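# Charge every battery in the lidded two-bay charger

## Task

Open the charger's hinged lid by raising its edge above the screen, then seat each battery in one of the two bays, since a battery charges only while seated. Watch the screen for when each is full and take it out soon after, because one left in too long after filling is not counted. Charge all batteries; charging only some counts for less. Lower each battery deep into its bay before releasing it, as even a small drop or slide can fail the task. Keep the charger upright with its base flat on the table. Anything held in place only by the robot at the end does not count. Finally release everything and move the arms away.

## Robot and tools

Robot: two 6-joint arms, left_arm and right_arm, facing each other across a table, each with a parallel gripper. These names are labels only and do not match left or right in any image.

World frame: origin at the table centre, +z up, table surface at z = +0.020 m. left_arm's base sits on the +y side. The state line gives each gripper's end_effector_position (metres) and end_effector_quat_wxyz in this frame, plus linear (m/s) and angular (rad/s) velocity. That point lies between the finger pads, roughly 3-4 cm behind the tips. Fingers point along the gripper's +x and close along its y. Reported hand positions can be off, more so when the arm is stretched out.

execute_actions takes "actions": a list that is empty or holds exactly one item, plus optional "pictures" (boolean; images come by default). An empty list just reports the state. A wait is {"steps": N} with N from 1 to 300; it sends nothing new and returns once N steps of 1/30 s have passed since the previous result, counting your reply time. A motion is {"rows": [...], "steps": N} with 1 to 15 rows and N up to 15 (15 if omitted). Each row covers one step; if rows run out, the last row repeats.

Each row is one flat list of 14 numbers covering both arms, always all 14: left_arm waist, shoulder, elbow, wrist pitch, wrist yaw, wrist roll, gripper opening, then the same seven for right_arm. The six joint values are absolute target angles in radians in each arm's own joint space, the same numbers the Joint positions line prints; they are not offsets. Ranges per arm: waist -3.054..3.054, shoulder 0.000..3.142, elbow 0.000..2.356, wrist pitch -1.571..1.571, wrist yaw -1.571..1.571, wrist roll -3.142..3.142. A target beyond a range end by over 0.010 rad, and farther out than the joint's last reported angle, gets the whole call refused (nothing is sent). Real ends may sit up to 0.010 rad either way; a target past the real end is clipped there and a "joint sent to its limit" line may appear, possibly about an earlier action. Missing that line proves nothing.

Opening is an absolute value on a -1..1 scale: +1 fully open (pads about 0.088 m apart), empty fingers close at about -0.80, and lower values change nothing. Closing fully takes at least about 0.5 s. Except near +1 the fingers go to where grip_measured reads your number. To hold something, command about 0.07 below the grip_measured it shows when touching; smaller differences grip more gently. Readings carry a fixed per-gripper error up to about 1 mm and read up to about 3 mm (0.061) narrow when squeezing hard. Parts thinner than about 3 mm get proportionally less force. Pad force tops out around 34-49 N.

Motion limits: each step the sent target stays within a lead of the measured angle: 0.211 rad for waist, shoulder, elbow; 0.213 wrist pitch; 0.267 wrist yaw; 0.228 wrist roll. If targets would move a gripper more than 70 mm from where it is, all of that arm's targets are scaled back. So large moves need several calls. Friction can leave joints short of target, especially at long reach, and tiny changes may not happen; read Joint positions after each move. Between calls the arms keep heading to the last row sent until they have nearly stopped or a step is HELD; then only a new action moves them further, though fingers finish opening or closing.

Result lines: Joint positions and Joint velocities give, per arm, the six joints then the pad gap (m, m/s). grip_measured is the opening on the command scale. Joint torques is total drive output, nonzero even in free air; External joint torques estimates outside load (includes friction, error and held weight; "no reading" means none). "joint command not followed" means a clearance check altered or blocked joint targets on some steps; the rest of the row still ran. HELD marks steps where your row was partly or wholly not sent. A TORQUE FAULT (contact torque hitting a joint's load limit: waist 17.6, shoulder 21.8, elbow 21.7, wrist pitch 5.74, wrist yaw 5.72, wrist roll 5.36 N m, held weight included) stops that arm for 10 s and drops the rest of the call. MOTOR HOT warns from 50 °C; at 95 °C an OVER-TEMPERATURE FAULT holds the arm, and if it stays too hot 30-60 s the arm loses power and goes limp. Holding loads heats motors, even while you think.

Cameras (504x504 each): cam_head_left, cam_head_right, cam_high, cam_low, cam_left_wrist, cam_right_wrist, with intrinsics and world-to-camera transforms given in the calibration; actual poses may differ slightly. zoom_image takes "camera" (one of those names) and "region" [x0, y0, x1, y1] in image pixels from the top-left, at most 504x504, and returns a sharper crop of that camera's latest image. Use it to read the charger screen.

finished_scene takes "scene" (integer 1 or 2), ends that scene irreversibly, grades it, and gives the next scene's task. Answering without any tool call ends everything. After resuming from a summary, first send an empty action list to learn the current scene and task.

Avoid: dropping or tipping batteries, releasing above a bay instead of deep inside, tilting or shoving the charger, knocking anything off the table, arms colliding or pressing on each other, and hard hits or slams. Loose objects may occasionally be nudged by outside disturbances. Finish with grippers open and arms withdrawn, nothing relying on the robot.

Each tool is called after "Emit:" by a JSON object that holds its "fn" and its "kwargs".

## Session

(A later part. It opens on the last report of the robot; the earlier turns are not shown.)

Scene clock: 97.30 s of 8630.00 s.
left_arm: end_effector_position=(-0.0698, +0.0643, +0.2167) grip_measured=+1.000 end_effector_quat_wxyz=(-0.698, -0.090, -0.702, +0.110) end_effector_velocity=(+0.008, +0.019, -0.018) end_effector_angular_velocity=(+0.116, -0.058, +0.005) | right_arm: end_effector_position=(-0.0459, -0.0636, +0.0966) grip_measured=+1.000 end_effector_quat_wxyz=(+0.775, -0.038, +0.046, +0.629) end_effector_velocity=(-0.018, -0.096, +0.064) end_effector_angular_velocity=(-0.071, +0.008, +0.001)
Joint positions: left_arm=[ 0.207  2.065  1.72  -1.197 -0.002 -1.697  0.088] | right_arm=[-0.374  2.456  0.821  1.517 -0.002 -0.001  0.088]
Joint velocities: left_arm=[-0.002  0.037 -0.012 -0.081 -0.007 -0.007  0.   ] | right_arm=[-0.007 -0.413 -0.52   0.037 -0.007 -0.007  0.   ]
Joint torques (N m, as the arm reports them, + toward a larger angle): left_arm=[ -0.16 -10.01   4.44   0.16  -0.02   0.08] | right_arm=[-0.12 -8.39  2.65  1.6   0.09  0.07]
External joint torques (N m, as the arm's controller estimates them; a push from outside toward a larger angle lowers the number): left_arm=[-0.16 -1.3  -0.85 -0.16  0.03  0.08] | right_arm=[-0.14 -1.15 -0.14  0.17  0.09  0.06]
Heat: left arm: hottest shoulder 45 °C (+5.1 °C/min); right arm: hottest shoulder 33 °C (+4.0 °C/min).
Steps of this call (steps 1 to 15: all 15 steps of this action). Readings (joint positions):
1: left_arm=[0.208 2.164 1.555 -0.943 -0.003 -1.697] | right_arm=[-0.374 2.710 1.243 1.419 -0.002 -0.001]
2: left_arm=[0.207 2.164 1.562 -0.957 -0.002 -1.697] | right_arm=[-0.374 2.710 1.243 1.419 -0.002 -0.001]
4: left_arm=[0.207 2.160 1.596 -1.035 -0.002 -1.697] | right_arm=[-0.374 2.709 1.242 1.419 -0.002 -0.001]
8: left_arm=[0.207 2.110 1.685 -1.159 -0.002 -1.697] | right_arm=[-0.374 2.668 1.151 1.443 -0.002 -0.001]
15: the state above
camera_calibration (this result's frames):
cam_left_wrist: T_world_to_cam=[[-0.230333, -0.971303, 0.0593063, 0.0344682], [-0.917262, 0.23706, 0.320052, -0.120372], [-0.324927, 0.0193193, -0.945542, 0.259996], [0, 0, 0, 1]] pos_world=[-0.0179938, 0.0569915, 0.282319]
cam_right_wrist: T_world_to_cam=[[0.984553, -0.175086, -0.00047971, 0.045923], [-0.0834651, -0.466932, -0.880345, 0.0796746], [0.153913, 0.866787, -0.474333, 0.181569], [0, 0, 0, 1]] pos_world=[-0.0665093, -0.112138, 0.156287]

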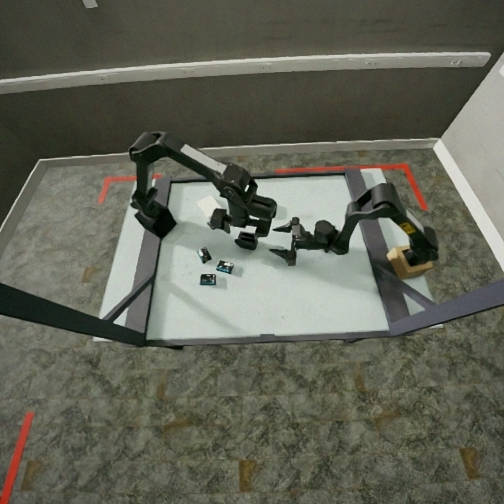

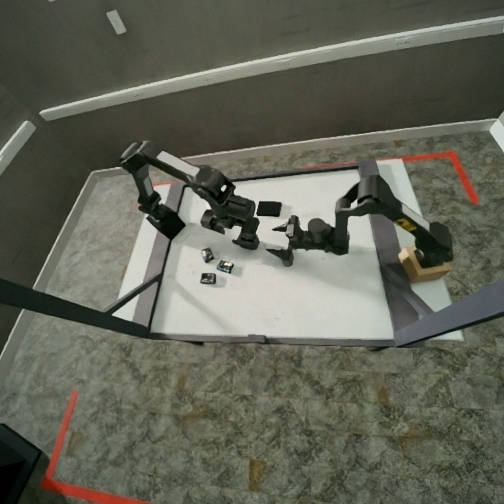

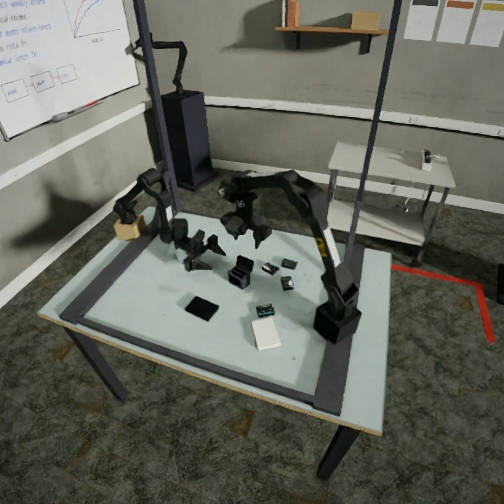

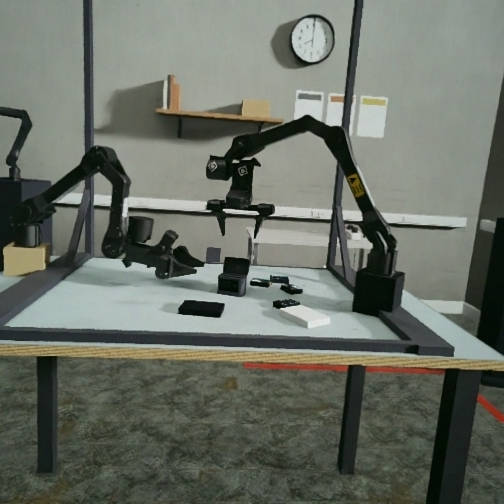

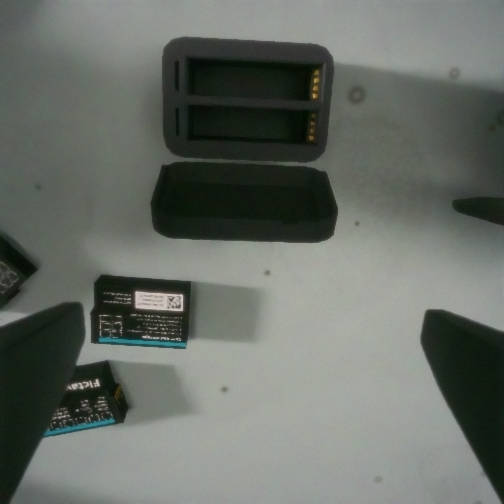

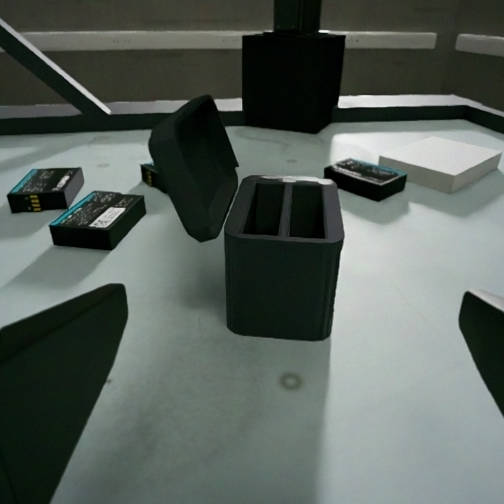

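Emit:
{"fn": "execute_actions", "kwargs": {"actions": [{"rows":[[-0.234,2.0,1.6,-1.15,0,0.78,0.75,-0.375,2.2,0.45,1.55,0,0,1]],"steps":15}], "pictures": false}}

Emit:
{"fn": "execute_actions", "kwargs": {"actions": [{"rows":[[-0.234,1.99,1.5,-1.06,0,0.78,0.75,-0.375,2.2,0.45,1.55,0,0,1],[-0.234,1.99,1.5,-1.06,0,0.78,0.75,-0.375,2.2,0.45,1.55,0,0,1],[-0.234,1.99,1.4,-0.96,0,0.78,0.75,-0.375,2.2,0.45,1.55,0,0,1],[-0.234,1.99,1.4,-0.96,0,0.78,0.75,-0.375,2.2,0.45,1.55,0,0,1],[-0.234,2.01,1.32,-0.86,0,0.78,0.75,-0.375,2.2,0.45,1.55,0,0,1],[-0.234,2.02,1.3,-0.83,0,0.78,0.75,-0.375,2.2,0.45,1.55,0,0,1],[-0.234,2.04,1.27,-0.79,0,0.78,0.75,-0.375,2.2,0.45,1.55,0,0,1],[-0.234,2.055,1.238,-0.75,0,0.78,0.75,-0.375,2.2,0.45,1.55,0,0,1]],"steps":15}], "pictures": false}}

Emit:
{"fn": "execute_actions", "kwargs": {"actions": [{"steps":25}]}}

Scene clock: 102.57 s of 8630.00 s.
left_arm: end_effector_position=(-0.2015, +0.1828, +0.2064) grip_measured=+0.754 end_effector_quat_wxyz=(+0.488, +0.507, +0.491, -0.514) end_effector_velocity=(+0.034, -0.037, +0.013) end_effector_angular_velocity=(-0.074, -0.020, -1.802) | right_arm: end_effector_position=(-0.0624, -0.1414, +0.1187) grip_measured=+1.000 end_effector_quat_wxyz=(+0.772, -0.065, +0.080, +0.627) end_effector_velocity=(-0.001, -0.005, -0.005) end_effector_angular_velocity=(-0.020, +0.013, +0.003)
Joint positions: left_arm=[-0.242  2.017  1.608 -1.152  0.003 -0.817  0.076] | right_arm=[-0.374  2.211  0.457  1.548 -0.002 -0.001  0.088]
Joint velocities: left_arm=[ 0.11  -0.037 -0.002 -0.007 -0.051  1.912 -0.001] | right_arm=[-0.002 -0.002 -0.017 -0.007 -0.007  0.007  0.   ]
Joint torques (N m, as the arm reports them, + toward a larger angle): left_arm=[  0.34 -11.66   3.64   0.29  -0.14   0.18] | right_arm=[-0.11 -8.25  1.92  2.01  0.09  0.07]
External joint torques (N m, as the arm's controller estimates them; a push from outside toward a larger angle lowers the number): left_arm=[ 0.39 -3.15 -1.76 -0.02 -0.1   0.18] | right_arm=[-0.13 -1.61 -0.25  0.22  0.09  0.06]
Heat: left arm: hottest shoulder 44 °C (+3.0 °C/min); right arm: hottest shoulder 33 °C (+4.0 °C/min).
Steps of this call (steps 1 to 30: the robot went on to your last target; steps 31 to 143: nothing new was sent; steps 144 to 158: all 15 steps of this action). Readings (joint positions):
144: left_arm=[0.199 2.062 1.706 -1.188 -0.009 -1.661] | right_arm=[-0.374 2.417 0.752 1.514 -0.002 -0.001]
145: left_arm=[0.172 2.051 1.683 -1.175 -0.014 -1.604] | right_arm=[-0.374 2.373 0.693 1.519 -0.002 -0.001]
147: left_arm=[0.083 2.037 1.648 -1.171 -0.008 -1.499] | right_arm=[-0.374 2.275 0.572 1.548 -0.002 -0.001]
151: left_arm=[-0.125 2.032 1.618 -1.154 -0.002 -1.272] | right_arm=[-0.374 2.212 0.479 1.551 -0.002 -0.001]
158: the state above

Scene clock: 103.07 s of 8630.00 s.
left_arm: end_effector_position=(-0.1766, +0.1997, +0.1083) grip_measured=+0.753 end_effector_quat_wxyz=(+0.197, +0.679, +0.197, -0.679) end_effector_velocity=(-0.020, -0.018, -0.002) end_effector_angular_velocity=(-0.093, +0.094, -1.900) | right_arm: end_effector_position=(-0.0624, -0.1417, +0.1186) grip_measured=+1.000 end_effector_quat_wxyz=(+0.772, -0.066, +0.080, +0.627) end_effector_velocity=(+0.002, -0.001, +0.001) end_effector_angular_velocity=(-0.004, -0.008, -0.008)
Joint positions: left_arm=[-0.234  2.053  1.242 -0.759  0.001  0.156  0.076] | right_arm=[-0.374  2.211  0.456  1.548 -0.002 -0.001  0.088]
Joint velocities: left_arm=[-0.002  0.002 -0.007  0.139 -0.007  1.897  0.   ] | right_arm=[-0.002 -0.007 -0.002 -0.007  0.007 -0.007  0.   ]
Joint torques (N m, as the arm reports them, + toward a larger angle): left_arm=[ 0.06 -9.23  3.47  0.31 -0.07  0.17] | right_arm=[-0.11 -8.25  1.89  2.02  0.09  0.07]
External joint torques (N m, as the arm's controller estimates them; a push from outside toward a larger angle lowers the number): left_arm=[ 0.02 -0.88 -1.39  0.02 -0.07  0.17] | right_arm=[-0.09 -1.64 -0.25  0.25  0.08  0.06]
Heat: left arm: hottest shoulder 44 °C (+3.0 °C/min); right arm: hottest shoulder 33 °C (+4.1 °C/min).
Steps of this call (steps 1 to 15: all 15 steps of this action). Readings (joint positions):
1: left_arm=[-0.239 2.013 1.592 -1.131 0.002 -0.752] | right_arm=[-0.374 2.211 0.457 1.548 -0.002 -0.001]
2: left_arm=[-0.236 2.004 1.567 -1.102 0.002 -0.687] | right_arm=[-0.374 2.211 0.457 1.548 -0.002 -0.001]
4: left_arm=[-0.234 1.992 1.494 -1.033 0.001 -0.557] | right_arm=[-0.374 2.211 0.456 1.548 -0.002 -0.001]
8: left_arm=[-0.234 2.010 1.331 -0.857 0.001 -0.298] | right_arm=[-0.374 2.211 0.456 1.548 -0.002 -0.001]
15: the state above

Scene clock: 103.90 s of 8630.00 s.
left_arm: end_effector_position=(-0.1779, +0.1986, +0.1082) grip_measured=+0.753 end_effector_quat_wxyz=(-0.018, +0.704, -0.021, -0.709) end_effector_velocity=(+0.001, +0.001, +0.002) end_effector_angular_velocity=(-0.004, -0.007, -0.010) | right_arm: end_effector_position=(-0.0624, -0.1417, +0.1186) grip_measured=+1.000 end_effector_quat_wxyz=(+0.772, -0.066, +0.080, +0.627) end_effector_velocity=(-0.000, -0.000, +0.001) end_effector_angular_velocity=(-0.006, -0.019, +0.009)
Joint positions: left_arm=[-0.234  2.053  1.241 -0.751  0.001  0.776  0.076] | right_arm=[-0.374  2.211  0.456  1.548 -0.002 -0.001  0.088]
Joint velocities: left_arm=[-0.002 -0.007 -0.002 -0.007 -0.007  0.007 -0.   ] | right_arm=[-0.002 -0.007 -0.002 -0.007 -0.007 -0.022  0.   ]
Joint torques (N m, as the arm reports them, + toward a larger angle): left_arm=[ 0.05 -9.08  3.43  0.28 -0.03  0.17] | right_arm=[-0.11 -8.24  1.88  2.01  0.09  0.07]
External joint torques (N m, as the arm's controller estimates them; a push from outside toward a larger angle lowers the number): left_arm=[ 0.06 -0.81 -1.41 -0.07 -0.07  0.17] | right_arm=[-0.12 -1.57 -0.29  0.22  0.09  0.06]
Heat: left arm: hottest shoulder 44 °C (+3.0 °C/min); right arm: hottest shoulder 33 °C (+4.0 °C/min).
Steps of this call (steps 1 to 25: the robot went on to your last target). Readings (joint positions):
1: left_arm=[-0.234 2.053 1.242 -0.754 0.001 0.220] | right_arm=[-0.374 2.211 0.456 1.548 -0.002 -0.001]
2: left_arm=[-0.234 2.053 1.242 -0.752 0.001 0.285] | right_arm=[-0.374 2.211 0.456 1.548 -0.002 -0.001]
4: left_arm=[-0.234 2.053 1.242 -0.752 0.001 0.415] | right_arm=[-0.374 2.211 0.456 1.548 -0.002 -0.001]
8: left_arm=[-0.234 2.053 1.241 -0.751 0.001 0.663] | right_arm=[-0.374 2.211 0.456 1.548 -0.002 -0.001]
25: the state above
camera_calibration (this result's frames):
cam_left_wrist: T_world_to_cam=[[0.00570629, 0.999647, 0.0259398, -0.199399], [0.950348, -0.0134923, 0.310895, 0.16634], [0.311135, 0.0228778, -0.95009, 0.232539], [0, 0, 0, 1]] pos_world=[-0.229294, 0.196253, 0.174391]
cam_right_wrist: T_world_to_cam=[[0.984517, -0.175254, -0.00338027, 0.0488615], [-0.099268, -0.541551, -0.834786, 0.0442421], [0.144469, 0.822197, -0.550564, 0.264375], [0, 0, 0, 1]] pos_world=[-0.0819073, -0.184846, 0.182653]

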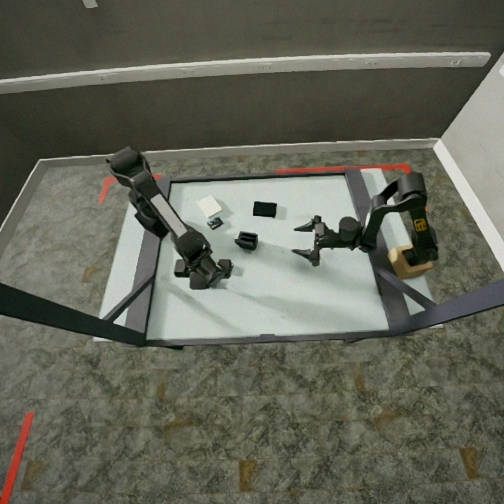

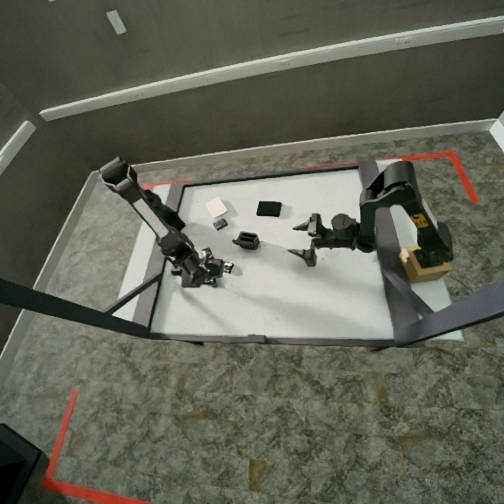

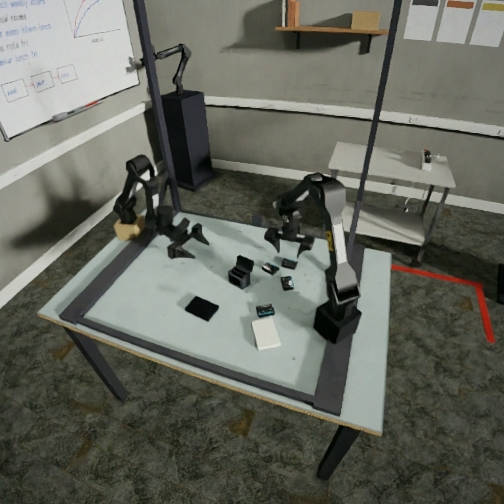

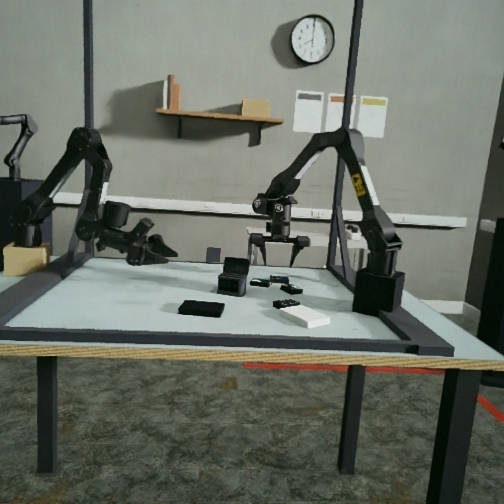

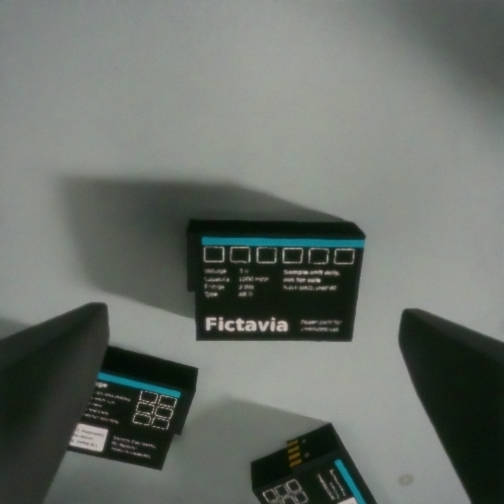

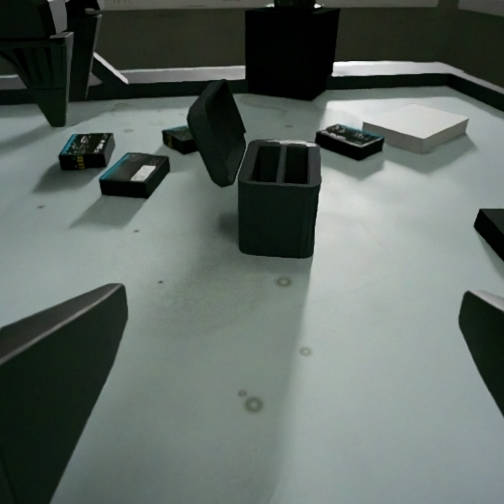

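Emit:
{"fn": "execute_actions", "kwargs": {"actions": [{"rows":[[-0.257,2.06,1.228,-0.74,0,0.755,0.65,-0.375,2.2,0.45,1.55,0,0,1],[-0.257,2.07,1.22,-0.725,0,0.755,0.65,-0.375,2.2,0.45,1.55,0,0,1],[-0.257,2.08,1.213,-0.708,0,0.755,0.65,-0.375,2.2,0.45,1.55,0,0,1],[-0.257,2.09,1.206,-0.69,0,0.755,0.65,-0.375,2.2,0.45,1.55,0,0,1],[-0.257,2.1,1.2,-0.673,0,0.755,0.65,-0.375,2.2,0.45,1.55,0,0,1],[-0.257,2.11,1.194,-0.656,0,0.755,0.65,-0.375,2.2,0.45,1.55,0,0,1],[-0.257,2.12,1.188,-0.64,0,0.755,0.65,-0.375,2.2,0.45,1.55,0,0,1],[-0.257,2.13,1.182,-0.624,0,0.755,0.65,-0.375,2.2,0.45,1.55,0,0,1],[-0.257,2.14,1.177,-0.608,0,0.755,0.65,-0.375,2.2,0.45,1.55,0,0,1],[-0.257,2.147,1.172,-0.595,0,0.755,0.65,-0.375,2.2,0.45,1.55,0,0,1]],"steps":15}], "pictures": false}}

Emit:
{"fn": "execute_actions", "kwargs": {"actions": [{"rows":[[-0.257,2.147,1.172,-0.595,0,0.755,0.65,-0.375,2.2,0.45,1.55,0,0,1],[-0.257,2.147,1.172,-0.595,0,0.755,0.6,-0.375,2.2,0.45,1.55,0,0,1],[-0.257,2.147,1.172,-0.595,0,0.755,0.55,-0.375,2.2,0.45,1.55,0,0,1],[-0.257,2.147,1.172,-0.595,0,0.755,0.5,-0.375,2.2,0.45,1.55,0,0,1],[-0.257,2.147,1.172,-0.595,0,0.755,0.45,-0.375,2.2,0.45,1.55,0,0,1],[-0.257,2.147,1.172,-0.595,0,0.755,0.41,-0.375,2.2,0.45,1.55,0,0,1],[-0.257,2.147,1.172,-0.595,0,0.755,0.38,-0.375,2.2,0.45,1.55,0,0,1],[-0.257,2.147,1.172,-0.595,0,0.755,0.35,-0.375,2.2,0.45,1.55,0,0,1],[-0.257,2.147,1.172,-0.595,0,0.755,0.32,-0.375,2.2,0.45,1.55,0,0,1],[-0.257,2.147,1.172,-0.595,0,0.755,0.29,-0.375,2.2,0.45,1.55,0,0,1],[-0.257,2.147,1.172,-0.595,0,0.755,0.245,-0.375,2.2,0.45,1.55,0,0,1]],"steps":15}]}}

Scene clock: 111.83 s of 8630.00 s.
left_arm: end_effector_position=(-0.1796, +0.2070, +0.0670) grip_measured=+0.653 end_effector_quat_wxyz=(-0.020, +0.705, -0.022, -0.708) end_effector_velocity=(-0.005, -0.007, -0.005) end_effector_angular_velocity=(-0.047, +0.021, +0.020) | right_arm: end_effector_position=(-0.0624, -0.1417, +0.1186) grip_measured=+1.000 end_effector_quat_wxyz=(+0.772, -0.066, +0.080, +0.627) end_effector_velocity=(-0.002, -0.001, -0.004) end_effector_angular_velocity=(-0.023, -0.001, +0.011)
Joint positions: left_arm=[-0.255  2.137  1.175 -0.604  0.001  0.759  0.071] | right_arm=[-0.374  2.211  0.456  1.548 -0.002 -0.001  0.088]
Joint velocities: left_arm=[-0.002  0.007 -0.012  0.066 -0.022 -0.022 -0.   ] | right_arm=[ 0.002 -0.002 -0.002 -0.022 -0.007 -0.007  0.   ]
Joint torques (N m, as the arm reports them, + toward a larger angle): left_arm=[-0.15 -8.49  3.02  0.41  0.01 -0.05] | right_arm=[-0.12 -8.24  1.89  2.02  0.09  0.07]
External joint torques (N m, as the arm's controller estimates them; a push from outside toward a larger angle lowers the number): left_arm=[-0.17  0.26 -1.67  0.   -0.02 -0.05] | right_arm=[-0.17 -1.63 -0.25  0.24  0.09  0.06]
Heat: left arm: hottest shoulder 44 °C (+3.0 °C/min); right arm: hottest shoulder 33 °C (+3.0 °C/min).
Steps of this call (steps 1 to 15: the robot went on to your last target; steps 16 to 223: nothing new was sent; steps 224 to 238: all 15 steps of this action). Readings (joint positions):
224: left_arm=[-0.235 2.053 1.240 -0.750 0.001 0.776] | right_arm=[-0.374 2.211 0.456 1.548 -0.002 -0.001]
225: left_arm=[-0.238 2.053 1.238 -0.744 0.001 0.771] | right_arm=[-0.374 2.211 0.456 1.548 -0.002 -0.001]
227: left_arm=[-0.247 2.057 1.228 -0.723 0.001 0.765] | right_arm=[-0.374 2.211 0.456 1.548 -0.002 -0.001]
231: left_arm=[-0.255 2.090 1.205 -0.663 0.001 0.760] | right_arm=[-0.374 2.211 0.456 1.548 -0.002 -0.001]
238: the state above

Scene clock: 112.33 s of 8630.00 s.
left_arm: end_effector_position=(-0.1808, +0.2060, +0.0670) grip_measured=+0.317 end_effector_quat_wxyz=(-0.018, +0.703, -0.024, -0.710) end_effector_velocity=(+0.001, +0.003, +0.000) end_effector_angular_velocity=(-0.001, -0.010, +0.000) | right_arm: end_effector_position=(-0.0624, -0.1417, +0.1186) grip_measured=+1.000 end_effector_quat_wxyz=(+0.772, -0.066, +0.080, +0.627) end_effector_velocity=(-0.004, +0.000, -0.001) end_effector_angular_velocity=(-0.011, -0.015, +0.028)
Joint positions: left_arm=[-0.255  2.137  1.175 -0.597  0.001  0.758  0.055] | right_arm=[-0.374  2.211  0.456  1.548 -0.002 -0.001  0.088]
Joint velocities: left_arm=[-0.007 -0.002 -0.002 -0.007 -0.007 -0.007 -0.   ] | right_arm=[ 0.002 -0.002 -0.002 -0.007 -0.022 -0.022  0.   ]
Joint torques (N m, as the arm reports them, + toward a larger angle): left_arm=[-0.36 -8.23  3.06  0.32  0.02 -0.03] | right_arm=[-0.11 -8.24  1.9   2.02  0.09  0.08]
External joint torques (N m, as the arm's controller estimates them; a push from outside toward a larger angle lowers the number): left_arm=[-0.31  0.08 -1.3  -0.03 -0.02 -0.03] | right_arm=[-0.15 -1.6  -0.29  0.23  0.1   0.07]
Heat: left arm: hottest shoulder 43 °C (+2.0 °C/min); right arm: hottest shoulder 33 °C (+3.0 °C/min).
Steps of this call (steps 1 to 15: all 15 steps of this action). Readings (joint positions):
1: left_arm=[-0.255 2.137 1.175 -0.601 0.001 0.759] | right_arm=[-0.374 2.211 0.456 1.548 -0.002 -0.001]
2: left_arm=[-0.255 2.137 1.175 -0.599 0.001 0.759] | right_arm=[-0.374 2.211 0.456 1.548 -0.002 -0.001]
4: left_arm=[-0.255 2.137 1.175 -0.597 0.001 0.758] | right_arm=[-0.374 2.211 0.456 1.548 -0.002 -0.001]
8: left_arm=[-0.255 2.137 1.175 -0.597 0.001 0.758] | right_arm=[-0.374 2.211 0.456 1.548 -0.002 -0.001]
15: the state above
camera_calibration (this result's frames):
cam_left_wrist: T_world_to_cam=[[0.0092166, 0.999698, 0.0227973, -0.20489], [0.951329, -0.0157892, 0.307772, 0.182861], [0.308039, 0.0188511, -0.951187, 0.194569], [0, 0, 0, 1]] pos_world=[-0.232007, 0.204047, 0.133463]
cam_right_wrist: T_world_to_cam=[[0.984517, -0.175254, -0.00338027, 0.0488615], [-0.099268, -0.541551, -0.834786, 0.0442421], [0.144469, 0.822197, -0.550564, 0.264375], [0, 0, 0, 1]] pos_world=[-0.0819073, -0.184846, 0.182653]

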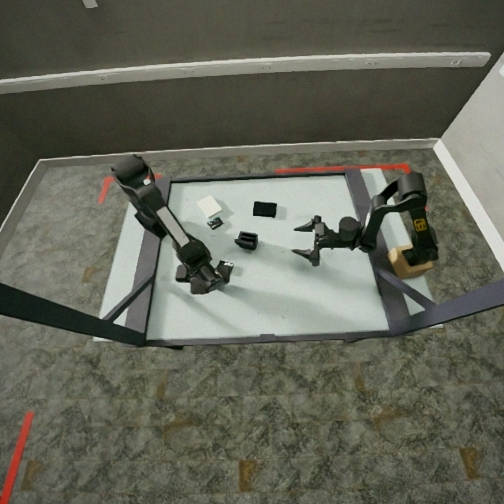

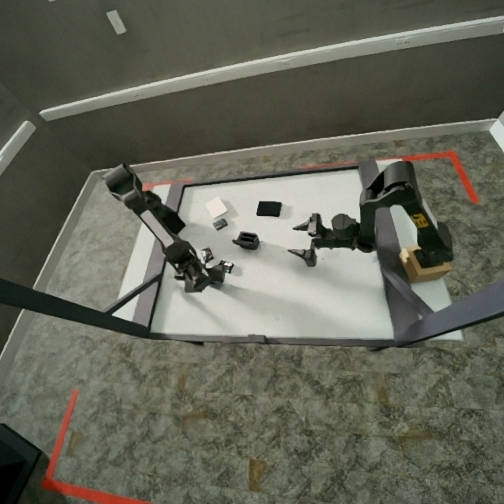

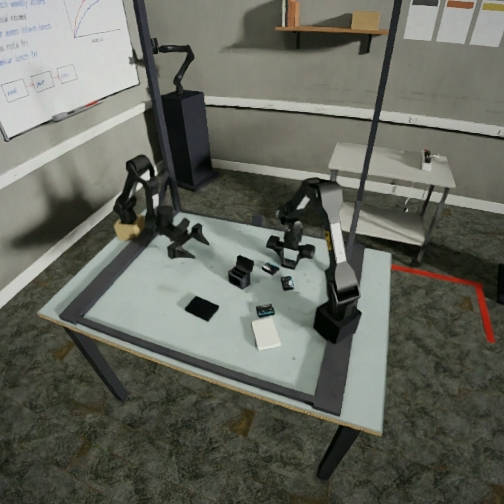

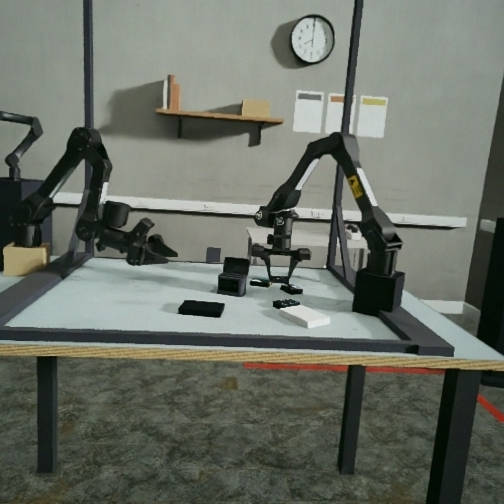

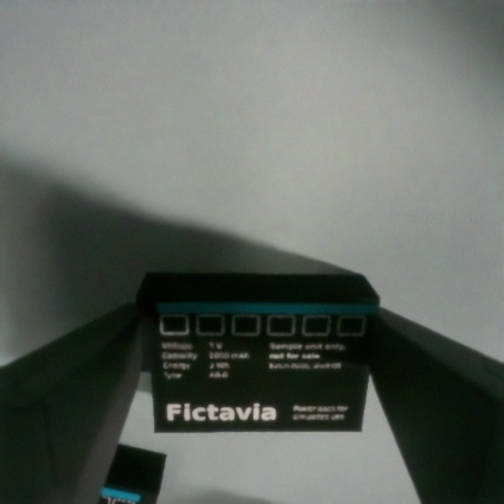

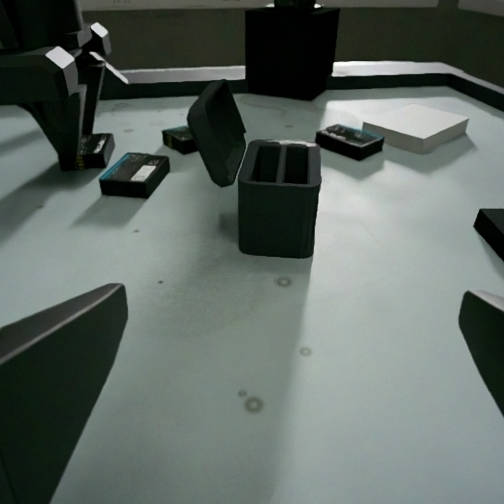

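Emit:
{"fn": "execute_actions", "kwargs": {"actions": [{"rows":[[-0.257,2.12,1.176,-0.6,0,0.755,0.245,-0.375,2.2,0.45,1.55,0,0,1],[-0.257,2.1,1.178,-0.63,0,0.755,0.245,-0.375,2.2,0.45,1.55,0,0,1],[-0.257,2.07,1.18,-0.66,0,0.755,0.245,-0.375,2.2,0.45,1.55,0,0,1],[-0.257,2.04,1.18,-0.69,0,0.755,0.245,-0.375,2.2,0.45,1.55,0,0,1],[-0.28,2.03,1.18,-0.71,0,0.755,0.245,-0.375,2.2,0.45,1.55,0,0,1],[-0.31,2.03,1.18,-0.71,0,0.6,0.245,-0.375,2.2,0.45,1.55,0,0,1],[-0.34,2.03,1.18,-0.71,0,0.4,0.245,-0.375,2.2,0.45,1.55,0,0,1],[-0.37,2.03,1.18,-0.71,0,0.2,0.245,-0.375,2.2,0.45,1.55,0,0,1],[-0.4,2.03,1.18,-0.71,0,0,0.245,-0.375,2.2,0.45,1.55,0,0,1]],"steps":15}], "pictures": false}}

Emit:
{"fn": "execute_actions", "kwargs": {"actions": [{"rows":[[-0.4,2.03,1.18,-0.71,0,0,0.245,-0.375,2.2,0.45,1.55,0,0,1],[-0.4,2.03,1.18,-0.71,0,0,0.245,-0.375,2.2,0.45,1.55,0,0,1],[-0.4,2.04,1.174,-0.697,0,0,0.245,-0.375,2.2,0.45,1.55,0,0,1],[-0.4,2.05,1.167,-0.683,0,0,0.245,-0.375,2.2,0.45,1.55,0,0,1],[-0.4,2.06,1.16,-0.668,0,0,0.245,-0.375,2.2,0.45,1.55,0,0,1],[-0.4,2.07,1.153,-0.653,0,0,0.245,-0.375,2.2,0.45,1.55,0,0,1],[-0.4,2.08,1.146,-0.637,0,0,0.245,-0.375,2.2,0.45,1.55,0,0,1],[-0.4,2.09,1.139,-0.621,0,0,0.245,-0.375,2.2,0.45,1.55,0,0,1],[-0.4,2.098,1.133,-0.608,0,0,0.245,-0.375,2.2,0.45,1.55,0,0,1],[-0.4,2.105,1.128,-0.597,0,0,0.245,-0.375,2.2,0.45,1.55,0,0,1],[-0.4,2.11,1.124,-0.588,0,0,0.245,-0.375,2.2,0.45,1.55,0,0,1],[-0.4,2.115,1.12,-0.58,0,0,0.245,-0.375,2.2,0.45,1.55,0,0,1]],"steps":15}], "pictures": false}}

Emit:
{"fn": "execute_actions", "kwargs": {"actions": [{"steps":10}], "pictures": false}}

Scene clock: 120.07 s of 8630.00 s.
left_arm: end_effector_position=(-0.2043, +0.2537, +0.0996) grip_measured=+0.318 end_effector_quat_wxyz=(+0.140, +0.692, +0.142, -0.694) end_effector_velocity=(+0.004, -0.008, +0.000) end_effector_angular_velocity=(-0.018, -0.009, +1.768) | right_arm: end_effector_position=(-0.0624, -0.1417, +0.1186) grip_measured=+1.000 end_effector_quat_wxyz=(+0.772, -0.066, +0.080, +0.627) end_effector_velocity=(-0.002, -0.000, -0.001) end_effector_angular_velocity=(-0.011, -0.018, +0.014)
Joint positions: left_arm=[-0.404  2.04   1.18  -0.709  0.003  0.15   0.055] | right_arm=[-0.374  2.211  0.456  1.548 -0.002 -0.001  0.088]
Joint velocities: left_arm=[ 0.017 -0.002 -0.002  0.007 -0.022 -1.751 -0.   ] | right_arm=[ 0.002 -0.002 -0.002 -0.007 -0.007 -0.022  0.   ]
Joint torques (N m, as the arm reports them, + toward a larger angle): left_arm=[  0.6  -10.25   3.74   0.26  -0.12  -0.07] | right_arm=[-0.11 -8.25  1.89  2.02  0.09  0.07]
External joint torques (N m, as the arm's controller estimates them; a push from outside toward a larger angle lowers the number): left_arm=[ 0.03 -2.17 -1.03 -0.1  -0.05 -0.06] | right_arm=[-0.13 -1.67 -0.24  0.26  0.09  0.06]
Heat: left arm: hottest shoulder 43 °C (+1.0 °C/min); right arm: hottest shoulder 33 °C (+2.0 °C/min).
Steps of this call (steps 1 to 15: the robot went on to your last target; steps 16 to 217: nothing new was sent; steps 218 to 232: all 15 steps of this action). Readings (joint positions):
218: left_arm=[-0.255 2.137 1.175 -0.597 0.001 0.758] | right_arm=[-0.374 2.211 0.456 1.548 -0.002 -0.001]
219: left_arm=[-0.255 2.134 1.175 -0.599 0.001 0.758] | right_arm=[-0.374 2.211 0.456 1.548 -0.002 -0.001]
221: left_arm=[-0.255 2.118 1.175 -0.636 0.001 0.758] | right_arm=[-0.374 2.211 0.456 1.548 -0.002 -0.001]
225: left_arm=[-0.294 2.060 1.176 -0.690 -0.003 0.599] | right_arm=[-0.374 2.211 0.456 1.548 -0.002 -0.001]
232: the state above

Scene clock: 120.57 s of 8630.00 s.
left_arm: end_effector_position=(-0.2000, +0.2551, +0.0683) grip_measured=+0.318 end_effector_quat_wxyz=(+0.191, +0.680, +0.192, -0.681) end_effector_velocity=(+0.026, +0.018, -0.037) end_effector_angular_velocity=(+0.052, -0.097, +0.015) | right_arm: end_effector_position=(-0.0624, -0.1417, +0.1186) grip_measured=+1.000 end_effector_quat_wxyz=(+0.772, -0.066, +0.080, +0.627) end_effector_velocity=(-0.003, -0.001, -0.004) end_effector_angular_velocity=(-0.022, +0.002, +0.021)
Joint positions: left_arm=[-0.401  2.104  1.125 -0.592  0.002  0.004  0.055] | right_arm=[-0.374  2.211  0.456  1.548 -0.002 -0.001  0.088]
Joint velocities: left_arm=[-0.007  0.076 -0.071  0.037 -0.007 -0.022 -0.   ] | right_arm=[-0.002 -0.002 -0.002 -0.022 -0.022 -0.007  0.   ]
Joint torques (N m, as the arm reports them, + toward a larger angle): left_arm=[ 0.1  -8.72  3.19  0.43 -0.1  -0.06] | right_arm=[-0.1  -8.24  1.89  2.02  0.09  0.07]
External joint torques (N m, as the arm's controller estimates them; a push from outside toward a larger angle lowers the number): left_arm=[ 0.15  0.01 -1.53  0.01 -0.1  -0.06] | right_arm=[-0.11 -1.67 -0.25  0.26  0.09  0.06]
Heat: left arm: hottest shoulder 43 °C (+1.0 °C/min); right arm: hottest shoulder 33 °C (+2.0 °C/min).
Steps of this call (steps 1 to 15: all 15 steps of this action). Readings (joint positions):
1: left_arm=[-0.403 2.040 1.180 -0.709 0.003 0.102] | right_arm=[-0.374 2.211 0.456 1.548 -0.002 -0.001]
2: left_arm=[-0.402 2.040 1.180 -0.709 0.002 0.071] | right_arm=[-0.374 2.211 0.456 1.548 -0.002 -0.001]
4: left_arm=[-0.401 2.040 1.178 -0.703 0.002 0.035] | right_arm=[-0.374 2.211 0.456 1.548 -0.002 -0.001]
8: left_arm=[-0.401 2.053 1.162 -0.655 0.002 0.010] | right_arm=[-0.374 2.211 0.456 1.548 -0.002 -0.001]
15: the state above

Scene clock: 120.90 s of 8630.00 s.
left_arm: end_effector_position=(-0.2016, +0.2542, +0.0677) grip_measured=+0.318 end_effector_quat_wxyz=(+0.192, +0.677, +0.192, -0.684) end_effector_velocity=(+0.002, +0.001, +0.000) end_effector_angular_velocity=(-0.002, -0.010, +0.005) | right_arm: end_effector_position=(-0.0624, -0.1417, +0.1186) grip_measured=+1.000 end_effector_quat_wxyz=(+0.772, -0.066, +0.080, +0.627) end_effector_velocity=(-0.002, -0.000, -0.001) end_effector_angular_velocity=(-0.005, +0.013, +0.018)
Joint positions: left_arm=[-0.401  2.105  1.123 -0.581  0.002  0.003  0.055] | right_arm=[-0.374  2.211  0.456  1.548 -0.002 -0.001  0.088]
Joint velocities: left_arm=[-0.002 -0.002 -0.002 -0.007 -0.007 -0.007 -0.   ] | right_arm=[-0.002 -0.002 -0.002 -0.007 -0.022  0.007  0.   ]
Joint torques (N m, as the arm reports them, + toward a larger angle): left_arm=[ 0.16 -8.06  2.73  0.3  -0.12 -0.04] | right_arm=[-0.11 -8.24  1.9   2.02  0.09  0.07]
External joint torques (N m, as the arm's controller estimates them; a push from outside toward a larger angle lowers the number): left_arm=[ 0.11 -0.06 -1.5  -0.04 -0.11 -0.04] | right_arm=[-0.12 -1.6  -0.26  0.23  0.1   0.06]
Heat: left arm: hottest shoulder 43 °C (+1.0 °C/min); right arm: hottest shoulder 33 °C (+2.0 °C/min).
Steps of this call (steps 1 to 10: the robot went on to your last target). Readings (joint positions):
1: left_arm=[-0.401 2.105 1.124 -0.590 0.002 0.003] | right_arm=[-0.374 2.211 0.456 1.548 -0.002 -0.001]
2: left_arm=[-0.401 2.105 1.124 -0.586 0.002 0.003] | right_arm=[-0.374 2.211 0.456 1.548 -0.002 -0.001]
4: left_arm=[-0.401 2.105 1.124 -0.581 0.002 0.003] | right_arm=[-0.374 2.211 0.456 1.548 -0.002 -0.001]
8: left_arm=[-0.401 2.105 1.123 -0.581 0.002 0.003] | right_arm=[-0.374 2.211 0.456 1.548 -0.002 -0.001]
10: the state above

Emit:
{"fn": "execute_actions", "kwargs": {"actions": [{"rows":[[-0.4,2.115,1.12,-0.58,0,0,0.3,-0.375,2.2,0.45,1.55,0,0,1],[-0.4,2.115,1.12,-0.58,0,0,0.35,-0.375,2.2,0.45,1.55,0,0,1],[-0.4,2.115,1.12,-0.58,0,0,0.5,-0.375,2.2,0.45,1.55,0,0,1],[-0.4,2.115,1.12,-0.58,0,0,0.5,-0.375,2.2,0.45,1.55,0,0,1],[-0.4,2.115,1.12,-0.58,0,0,0.5,-0.375,2.2,0.45,1.55,0,0,1],[-0.4,2.125,1.145,-0.607,0,0,0.5,-0.375,2.2,0.45,1.55,0,0,1],[-0.4,2.138,1.17,-0.635,0,0,0.5,-0.375,2.2,0.45,1.55,0,0,1],[-0.4,2.152,1.195,-0.662,0,0,0.5,-0.375,2.2,0.45,1.55,0,0,1],[-0.4,2.166,1.22,-0.69,0,0,0.5,-0.375,2.2,0.45,1.55,0,0,1],[-0.4,2.18,1.245,-0.717,0,0,0.5,-0.375,2.2,0.45,1.55,0,0,1],[-0.4,2.194,1.27,-0.745,0,0,0.5,-0.375,2.2,0.45,1.55,0,0,1],[-0.4,2.208,1.295,-0.772,0,0,0.5,-0.375,2.2,0.45,1.55,0,0,1],[-0.4,2.222,1.32,-0.8,0,0,0.5,-0.375,2.2,0.45,1.55,0,0,1],[-0.4,2.236,1.345,-0.827,0,0,0.5,-0.375,2.2,0.45,1.55,0,0,1],[-0.4,2.25,1.37,-0.855,0,0,0.5,-0.375,2.2,0.45,1.55,0,0,1]],"steps":15}], "pictures": false}}

Emit:
{"fn": "execute_actions", "kwargs": {"actions": [{"rows":[[-0.4,2.267,1.393,-0.88,0,0,0.5,-0.375,2.2,0.45,1.55,0,0,1],[-0.4,2.284,1.416,-0.906,0,0,0.5,-0.375,2.2,0.45,1.55,0,0,1],[-0.4,2.301,1.439,-0.931,0,0,0.5,-0.375,2.2,0.45,1.55,0,0,1],[-0.4,2.318,1.462,-0.957,0,0,0.5,-0.375,2.2,0.45,1.55,0,0,1],[-0.4,2.335,1.485,-0.982,0,0,0.5,-0.375,2.2,0.45,1.55,0,0,1],[-0.4,2.352,1.508,-1.008,0,0,0.5,-0.375,2.2,0.45,1.55,0,0,1],[-0.4,2.369,1.531,-1.033,0,0,0.5,-0.375,2.2,0.45,1.55,0,0,1],[-0.4,2.386,1.554,-1.059,0,0,0.5,-0.375,2.2,0.45,1.55,0,0,1],[-0.4,2.403,1.577,-1.084,0,0,0.5,-0.375,2.2,0.45,1.55,0,0,1],[-0.4,2.42,1.6,-1.11,0,0,0.5,-0.375,2.2,0.45,1.55,0,0,1]],"steps":15}], "pictures": false}}

Emit:
{"fn": "execute_actions", "kwargs": {"actions": [{"rows":[[-0.4,2.42,1.6,-1.11,0,0,0.5,-0.375,2.2,0.45,1.55,0,0,1],[-0.4,2.42,1.6,-1.11,0,0,0.5,-0.375,2.2,0.45,1.55,0,0,1],[-0.4,2.42,1.6,-1.11,0,0,0.5,-0.375,2.2,0.45,1.55,0,0,1],[-0.4,2.42,1.6,-1.11,0,0,0.5,-0.375,2.2,0.45,1.55,0,0,1],[-0.4,2.42,1.6,-1.11,0,0,0.45,-0.375,2.2,0.45,1.55,0,0,1],[-0.4,2.42,1.6,-1.11,0,0,0.4,-0.375,2.2,0.45,1.55,0,0,1],[-0.4,2.42,1.6,-1.11,0,0,0.36,-0.375,2.2,0.45,1.55,0,0,1],[-0.4,2.42,1.6,-1.11,0,0,0.33,-0.375,2.2,0.45,1.55,0,0,1],[-0.4,2.42,1.6,-1.11,0,0,0.3,-0.375,2.2,0.45,1.55,0,0,1],[-0.4,2.42,1.6,-1.11,0,0,0.245,-0.375,2.2,0.45,1.55,0,0,1]],"steps":15}]}}

Scene clock: 132.00 s of 8630.00 s.
left_arm: end_effector_position=(-0.2080, +0.2502, +0.0706) grip_measured=+0.496 end_effector_quat_wxyz=(+0.180, +0.719, +0.204, -0.640) end_effector_velocity=(-0.038, -0.024, +0.017) end_effector_angular_velocity=(+0.218, -0.368, +0.004) | right_arm: end_effector_position=(-0.0624, -0.1417, +0.1187) grip_measured=+1.000 end_effector_quat_wxyz=(+0.772, -0.065, +0.080, +0.627) end_effector_velocity=(-0.000, -0.001, -0.001) end_effector_angular_velocity=(-0.008, -0.004, +0.006)
Joint positions: left_arm=[-0.401  2.203  1.303 -0.787  0.002  0.003  0.063] | right_arm=[-0.374  2.211  0.456  1.548 -0.002 -0.001  0.088]
Joint velocities: left_arm=[-0.002  0.398  0.74  -0.769 -0.007 -0.007  0.001] | right_arm=[-0.002 -0.002 -0.002 -0.007 -0.007 -0.007  0.   ]
Joint torques (N m, as the arm reports them, + toward a larger angle): left_arm=[ 0.15 -8.29  4.17 -0.07 -0.1  -0.03] | right_arm=[-0.12 -8.24  1.89  2.02  0.09  0.07]
External joint torques (N m, as the arm's controller estimates them; a push from outside toward a larger angle lowers the number): left_arm=[ 0.15  0.36 -0.11 -0.2  -0.1  -0.03] | right_arm=[-0.11 -1.62 -0.24  0.24  0.09  0.06]
Heat: left arm: hottest shoulder 41 °C (+0.0 °C/min); right arm: hottest shoulder 33 °C (+1.0 °C/min).
Steps of this call (steps 1 to 30: the robot went on to your last target; steps 31 to 318: nothing new was sent; steps 319 to 333: all 15 steps of this action). Readings (joint positions):
319: left_arm=[-0.401 2.105 1.123 -0.581 0.002 0.003] | right_arm=[-0.374 2.211 0.456 1.548 -0.002 -0.001]
320: left_arm=[-0.401 2.105 1.123 -0.581 0.002 0.003] | right_arm=[-0.374 2.211 0.456 1.548 -0.002 -0.001]
322: left_arm=[-0.401 2.105 1.123 -0.581 0.002 0.003] | right_arm=[-0.374 2.211 0.456 1.548 -0.002 -0.001]
326: left_arm=[-0.401 2.116 1.146 -0.617 0.002 0.003] | right_arm=[-0.374 2.211 0.456 1.548 -0.002 -0.001]
333: the state above

Scene clock: 132.50 s of 8630.00 s.
left_arm: end_effector_position=(-0.2101, +0.2489, +0.0637) grip_measured=+0.497 end_effector_quat_wxyz=(+0.155, +0.787, +0.223, -0.553) end_effector_velocity=(+0.004, +0.004, -0.000) end_effector_angular_velocity=(+0.039, -0.082, -0.003) | right_arm: end_effector_position=(-0.0624, -0.1417, +0.1187) grip_measured=+1.000 end_effector_quat_wxyz=(+0.772, -0.065, +0.080, +0.627) end_effector_velocity=(-0.003, -0.002, -0.005) end_effector_angular_velocity=(-0.027, +0.000, +0.011)
Joint positions: left_arm=[-0.401  2.403  1.585 -1.099  0.002  0.003  0.063] | right_arm=[-0.374  2.211  0.456  1.548 -0.002 -0.001  0.088]
Joint velocities: left_arm=[-0.007  0.056  0.076 -0.11  -0.007 -0.007 -0.   ] | right_arm=[ 0.002 -0.002 -0.007 -0.022 -0.007 -0.007  0.   ]
Joint torques (N m, as the arm reports them, + toward a larger angle): left_arm=[ 0.14 -9.42  4.09 -0.39 -0.14 -0.05] | right_arm=[-0.11 -8.24  1.9   1.99  0.09  0.07]
External joint torques (N m, as the arm's controller estimates them; a push from outside toward a larger angle lowers the number): left_arm=[ 0.2   0.39 -0.21 -0.12 -0.13 -0.05] | right_arm=[-0.13 -1.66 -0.21  0.23  0.09  0.06]
Heat: left arm: hottest shoulder 41 °C (-1.0 °C/min); right arm: hottest shoulder 33 °C (+1.0 °C/min).
Steps of this call (steps 1 to 15: all 15 steps of this action). Readings (joint positions):
1: left_arm=[-0.401 2.216 1.328 -0.813 0.002 0.003] | right_arm=[-0.374 2.211 0.456 1.548 -0.002 -0.001]
2: left_arm=[-0.401 2.231 1.352 -0.839 0.002 0.003] | right_arm=[-0.374 2.211 0.456 1.548 -0.002 -0.001]
4: left_arm=[-0.401 2.261 1.400 -0.891 0.002 0.003] | right_arm=[-0.374 2.211 0.456 1.548 -0.002 -0.001]
8: left_arm=[-0.401 2.329 1.492 -0.994 0.002 0.003] | right_arm=[-0.374 2.211 0.456 1.548 -0.002 -0.001]
15: the state above

Scene clock: 133.00 s of 8630.00 s.
left_arm: end_effector_position=(-0.2106, +0.2486, +0.0650) grip_measured=+0.321 end_effector_quat_wxyz=(+0.155, +0.788, +0.224, -0.552) end_effector_velocity=(+0.002, +0.001, +0.001) end_effector_angular_velocity=(-0.004, -0.011, +0.002) | right_arm: end_effector_position=(-0.0624, -0.1417, +0.1187) grip_measured=+1.000 end_effector_quat_wxyz=(+0.772, -0.065, +0.080, +0.627) end_effector_velocity=(-0.000, -0.000, +0.002) end_effector_angular_velocity=(+0.006, -0.007, +0.006)
Joint positions: left_arm=[-0.401  2.405  1.594 -1.109  0.002  0.003  0.055] | right_arm=[-0.374  2.211  0.456  1.548 -0.002 -0.001  0.088]
Joint velocities: left_arm=[-0.002 -0.002 -0.002 -0.007 -0.007 -0.007  0.   ] | right_arm=[-0.002 -0.002 -0.002  0.007 -0.007 -0.007  0.   ]
Joint torques (N m, as the arm reports them, + toward a larger angle): left_arm=[ 0.14 -9.31  3.88 -0.37 -0.1  -0.03] | right_arm=[-0.11 -8.24  1.89  1.99  0.09  0.07]
External joint torques (N m, as the arm's controller estimates them; a push from outside toward a larger angle lowers the number): left_arm=[ 0.16  0.34 -0.27 -0.08 -0.1  -0.03] | right_arm=[-0.11 -1.65 -0.23  0.22  0.09  0.06]
Heat: left arm: hottest shoulder 41 °C (-1.0 °C/min); right arm: hottest shoulder 33 °C (+1.0 °C/min).
Steps of this call (steps 1 to 15: all 15 steps of this action). Readings (joint positions):
1: left_arm=[-0.401 2.404 1.587 -1.102 0.002 0.003] | right_arm=[-0.374 2.211 0.456 1.548 -0.002 -0.001]
2: left_arm=[-0.401 2.404 1.589 -1.104 0.002 0.003] | right_arm=[-0.374 2.211 0.456 1.548 -0.002 -0.001]
4: left_arm=[-0.401 2.404 1.592 -1.106 0.002 0.003] | right_arm=[-0.374 2.211 0.456 1.548 -0.002 -0.001]
8: left_arm=[-0.401 2.405 1.593 -1.108 0.002 0.003] | right_arm=[-0.374 2.211 0.456 1.548 -0.002 -0.001]
15: the state above
camera_calibration (this result's frames):
cam_left_wrist: T_world_to_cam=[[-0.571417, 0.820526, 0.0148123, -0.32434], [0.647218, 0.439481, 0.622868, 0.0148436], [0.50457, 0.365504, -0.782187, 0.145248], [0, 0, 0, 1]] pos_world=[-0.268228, 0.206517, 0.109169]
cam_right_wrist: T_world_to_cam=[[0.984518, -0.175253, -0.00336786, 0.04886], [-0.099202, -0.54124, -0.834996, 0.0443927], [0.144513, 0.822403, -0.550246, 0.2644], [0, 0, 0, 1]] pos_world=[-0.0819088, -0.184853, 0.182717]

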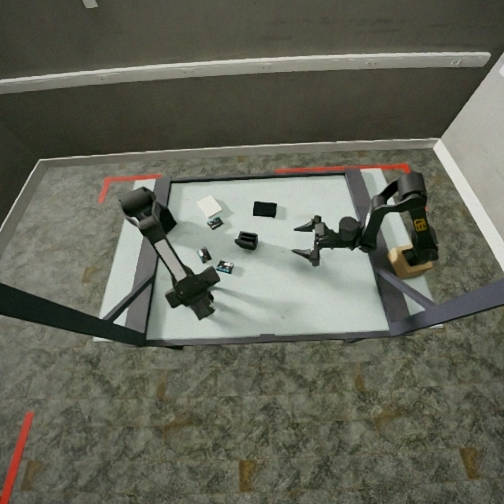

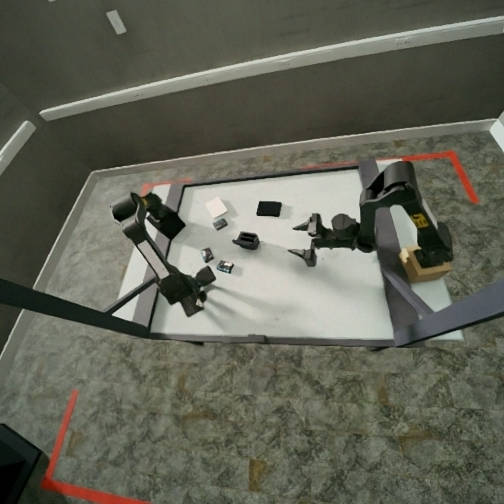

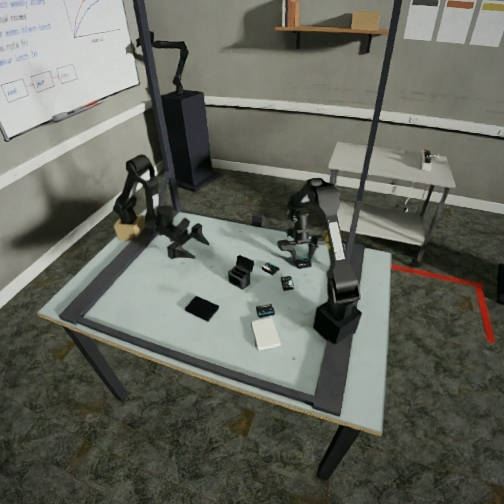

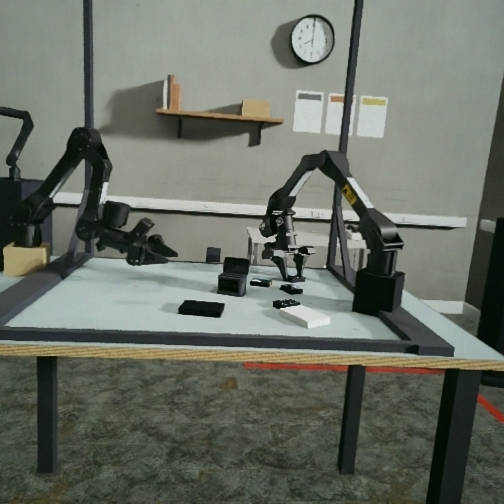

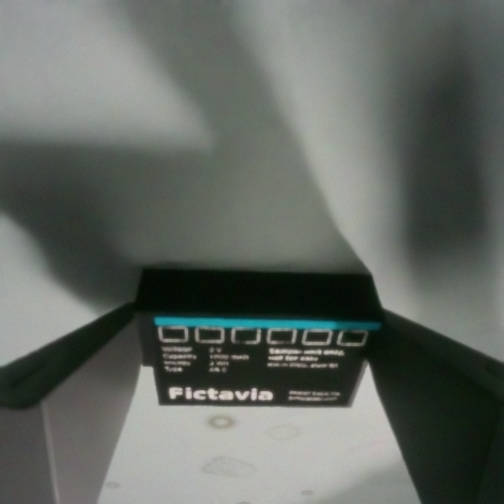

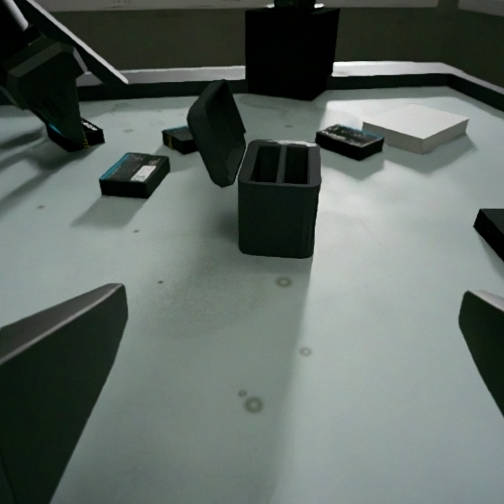

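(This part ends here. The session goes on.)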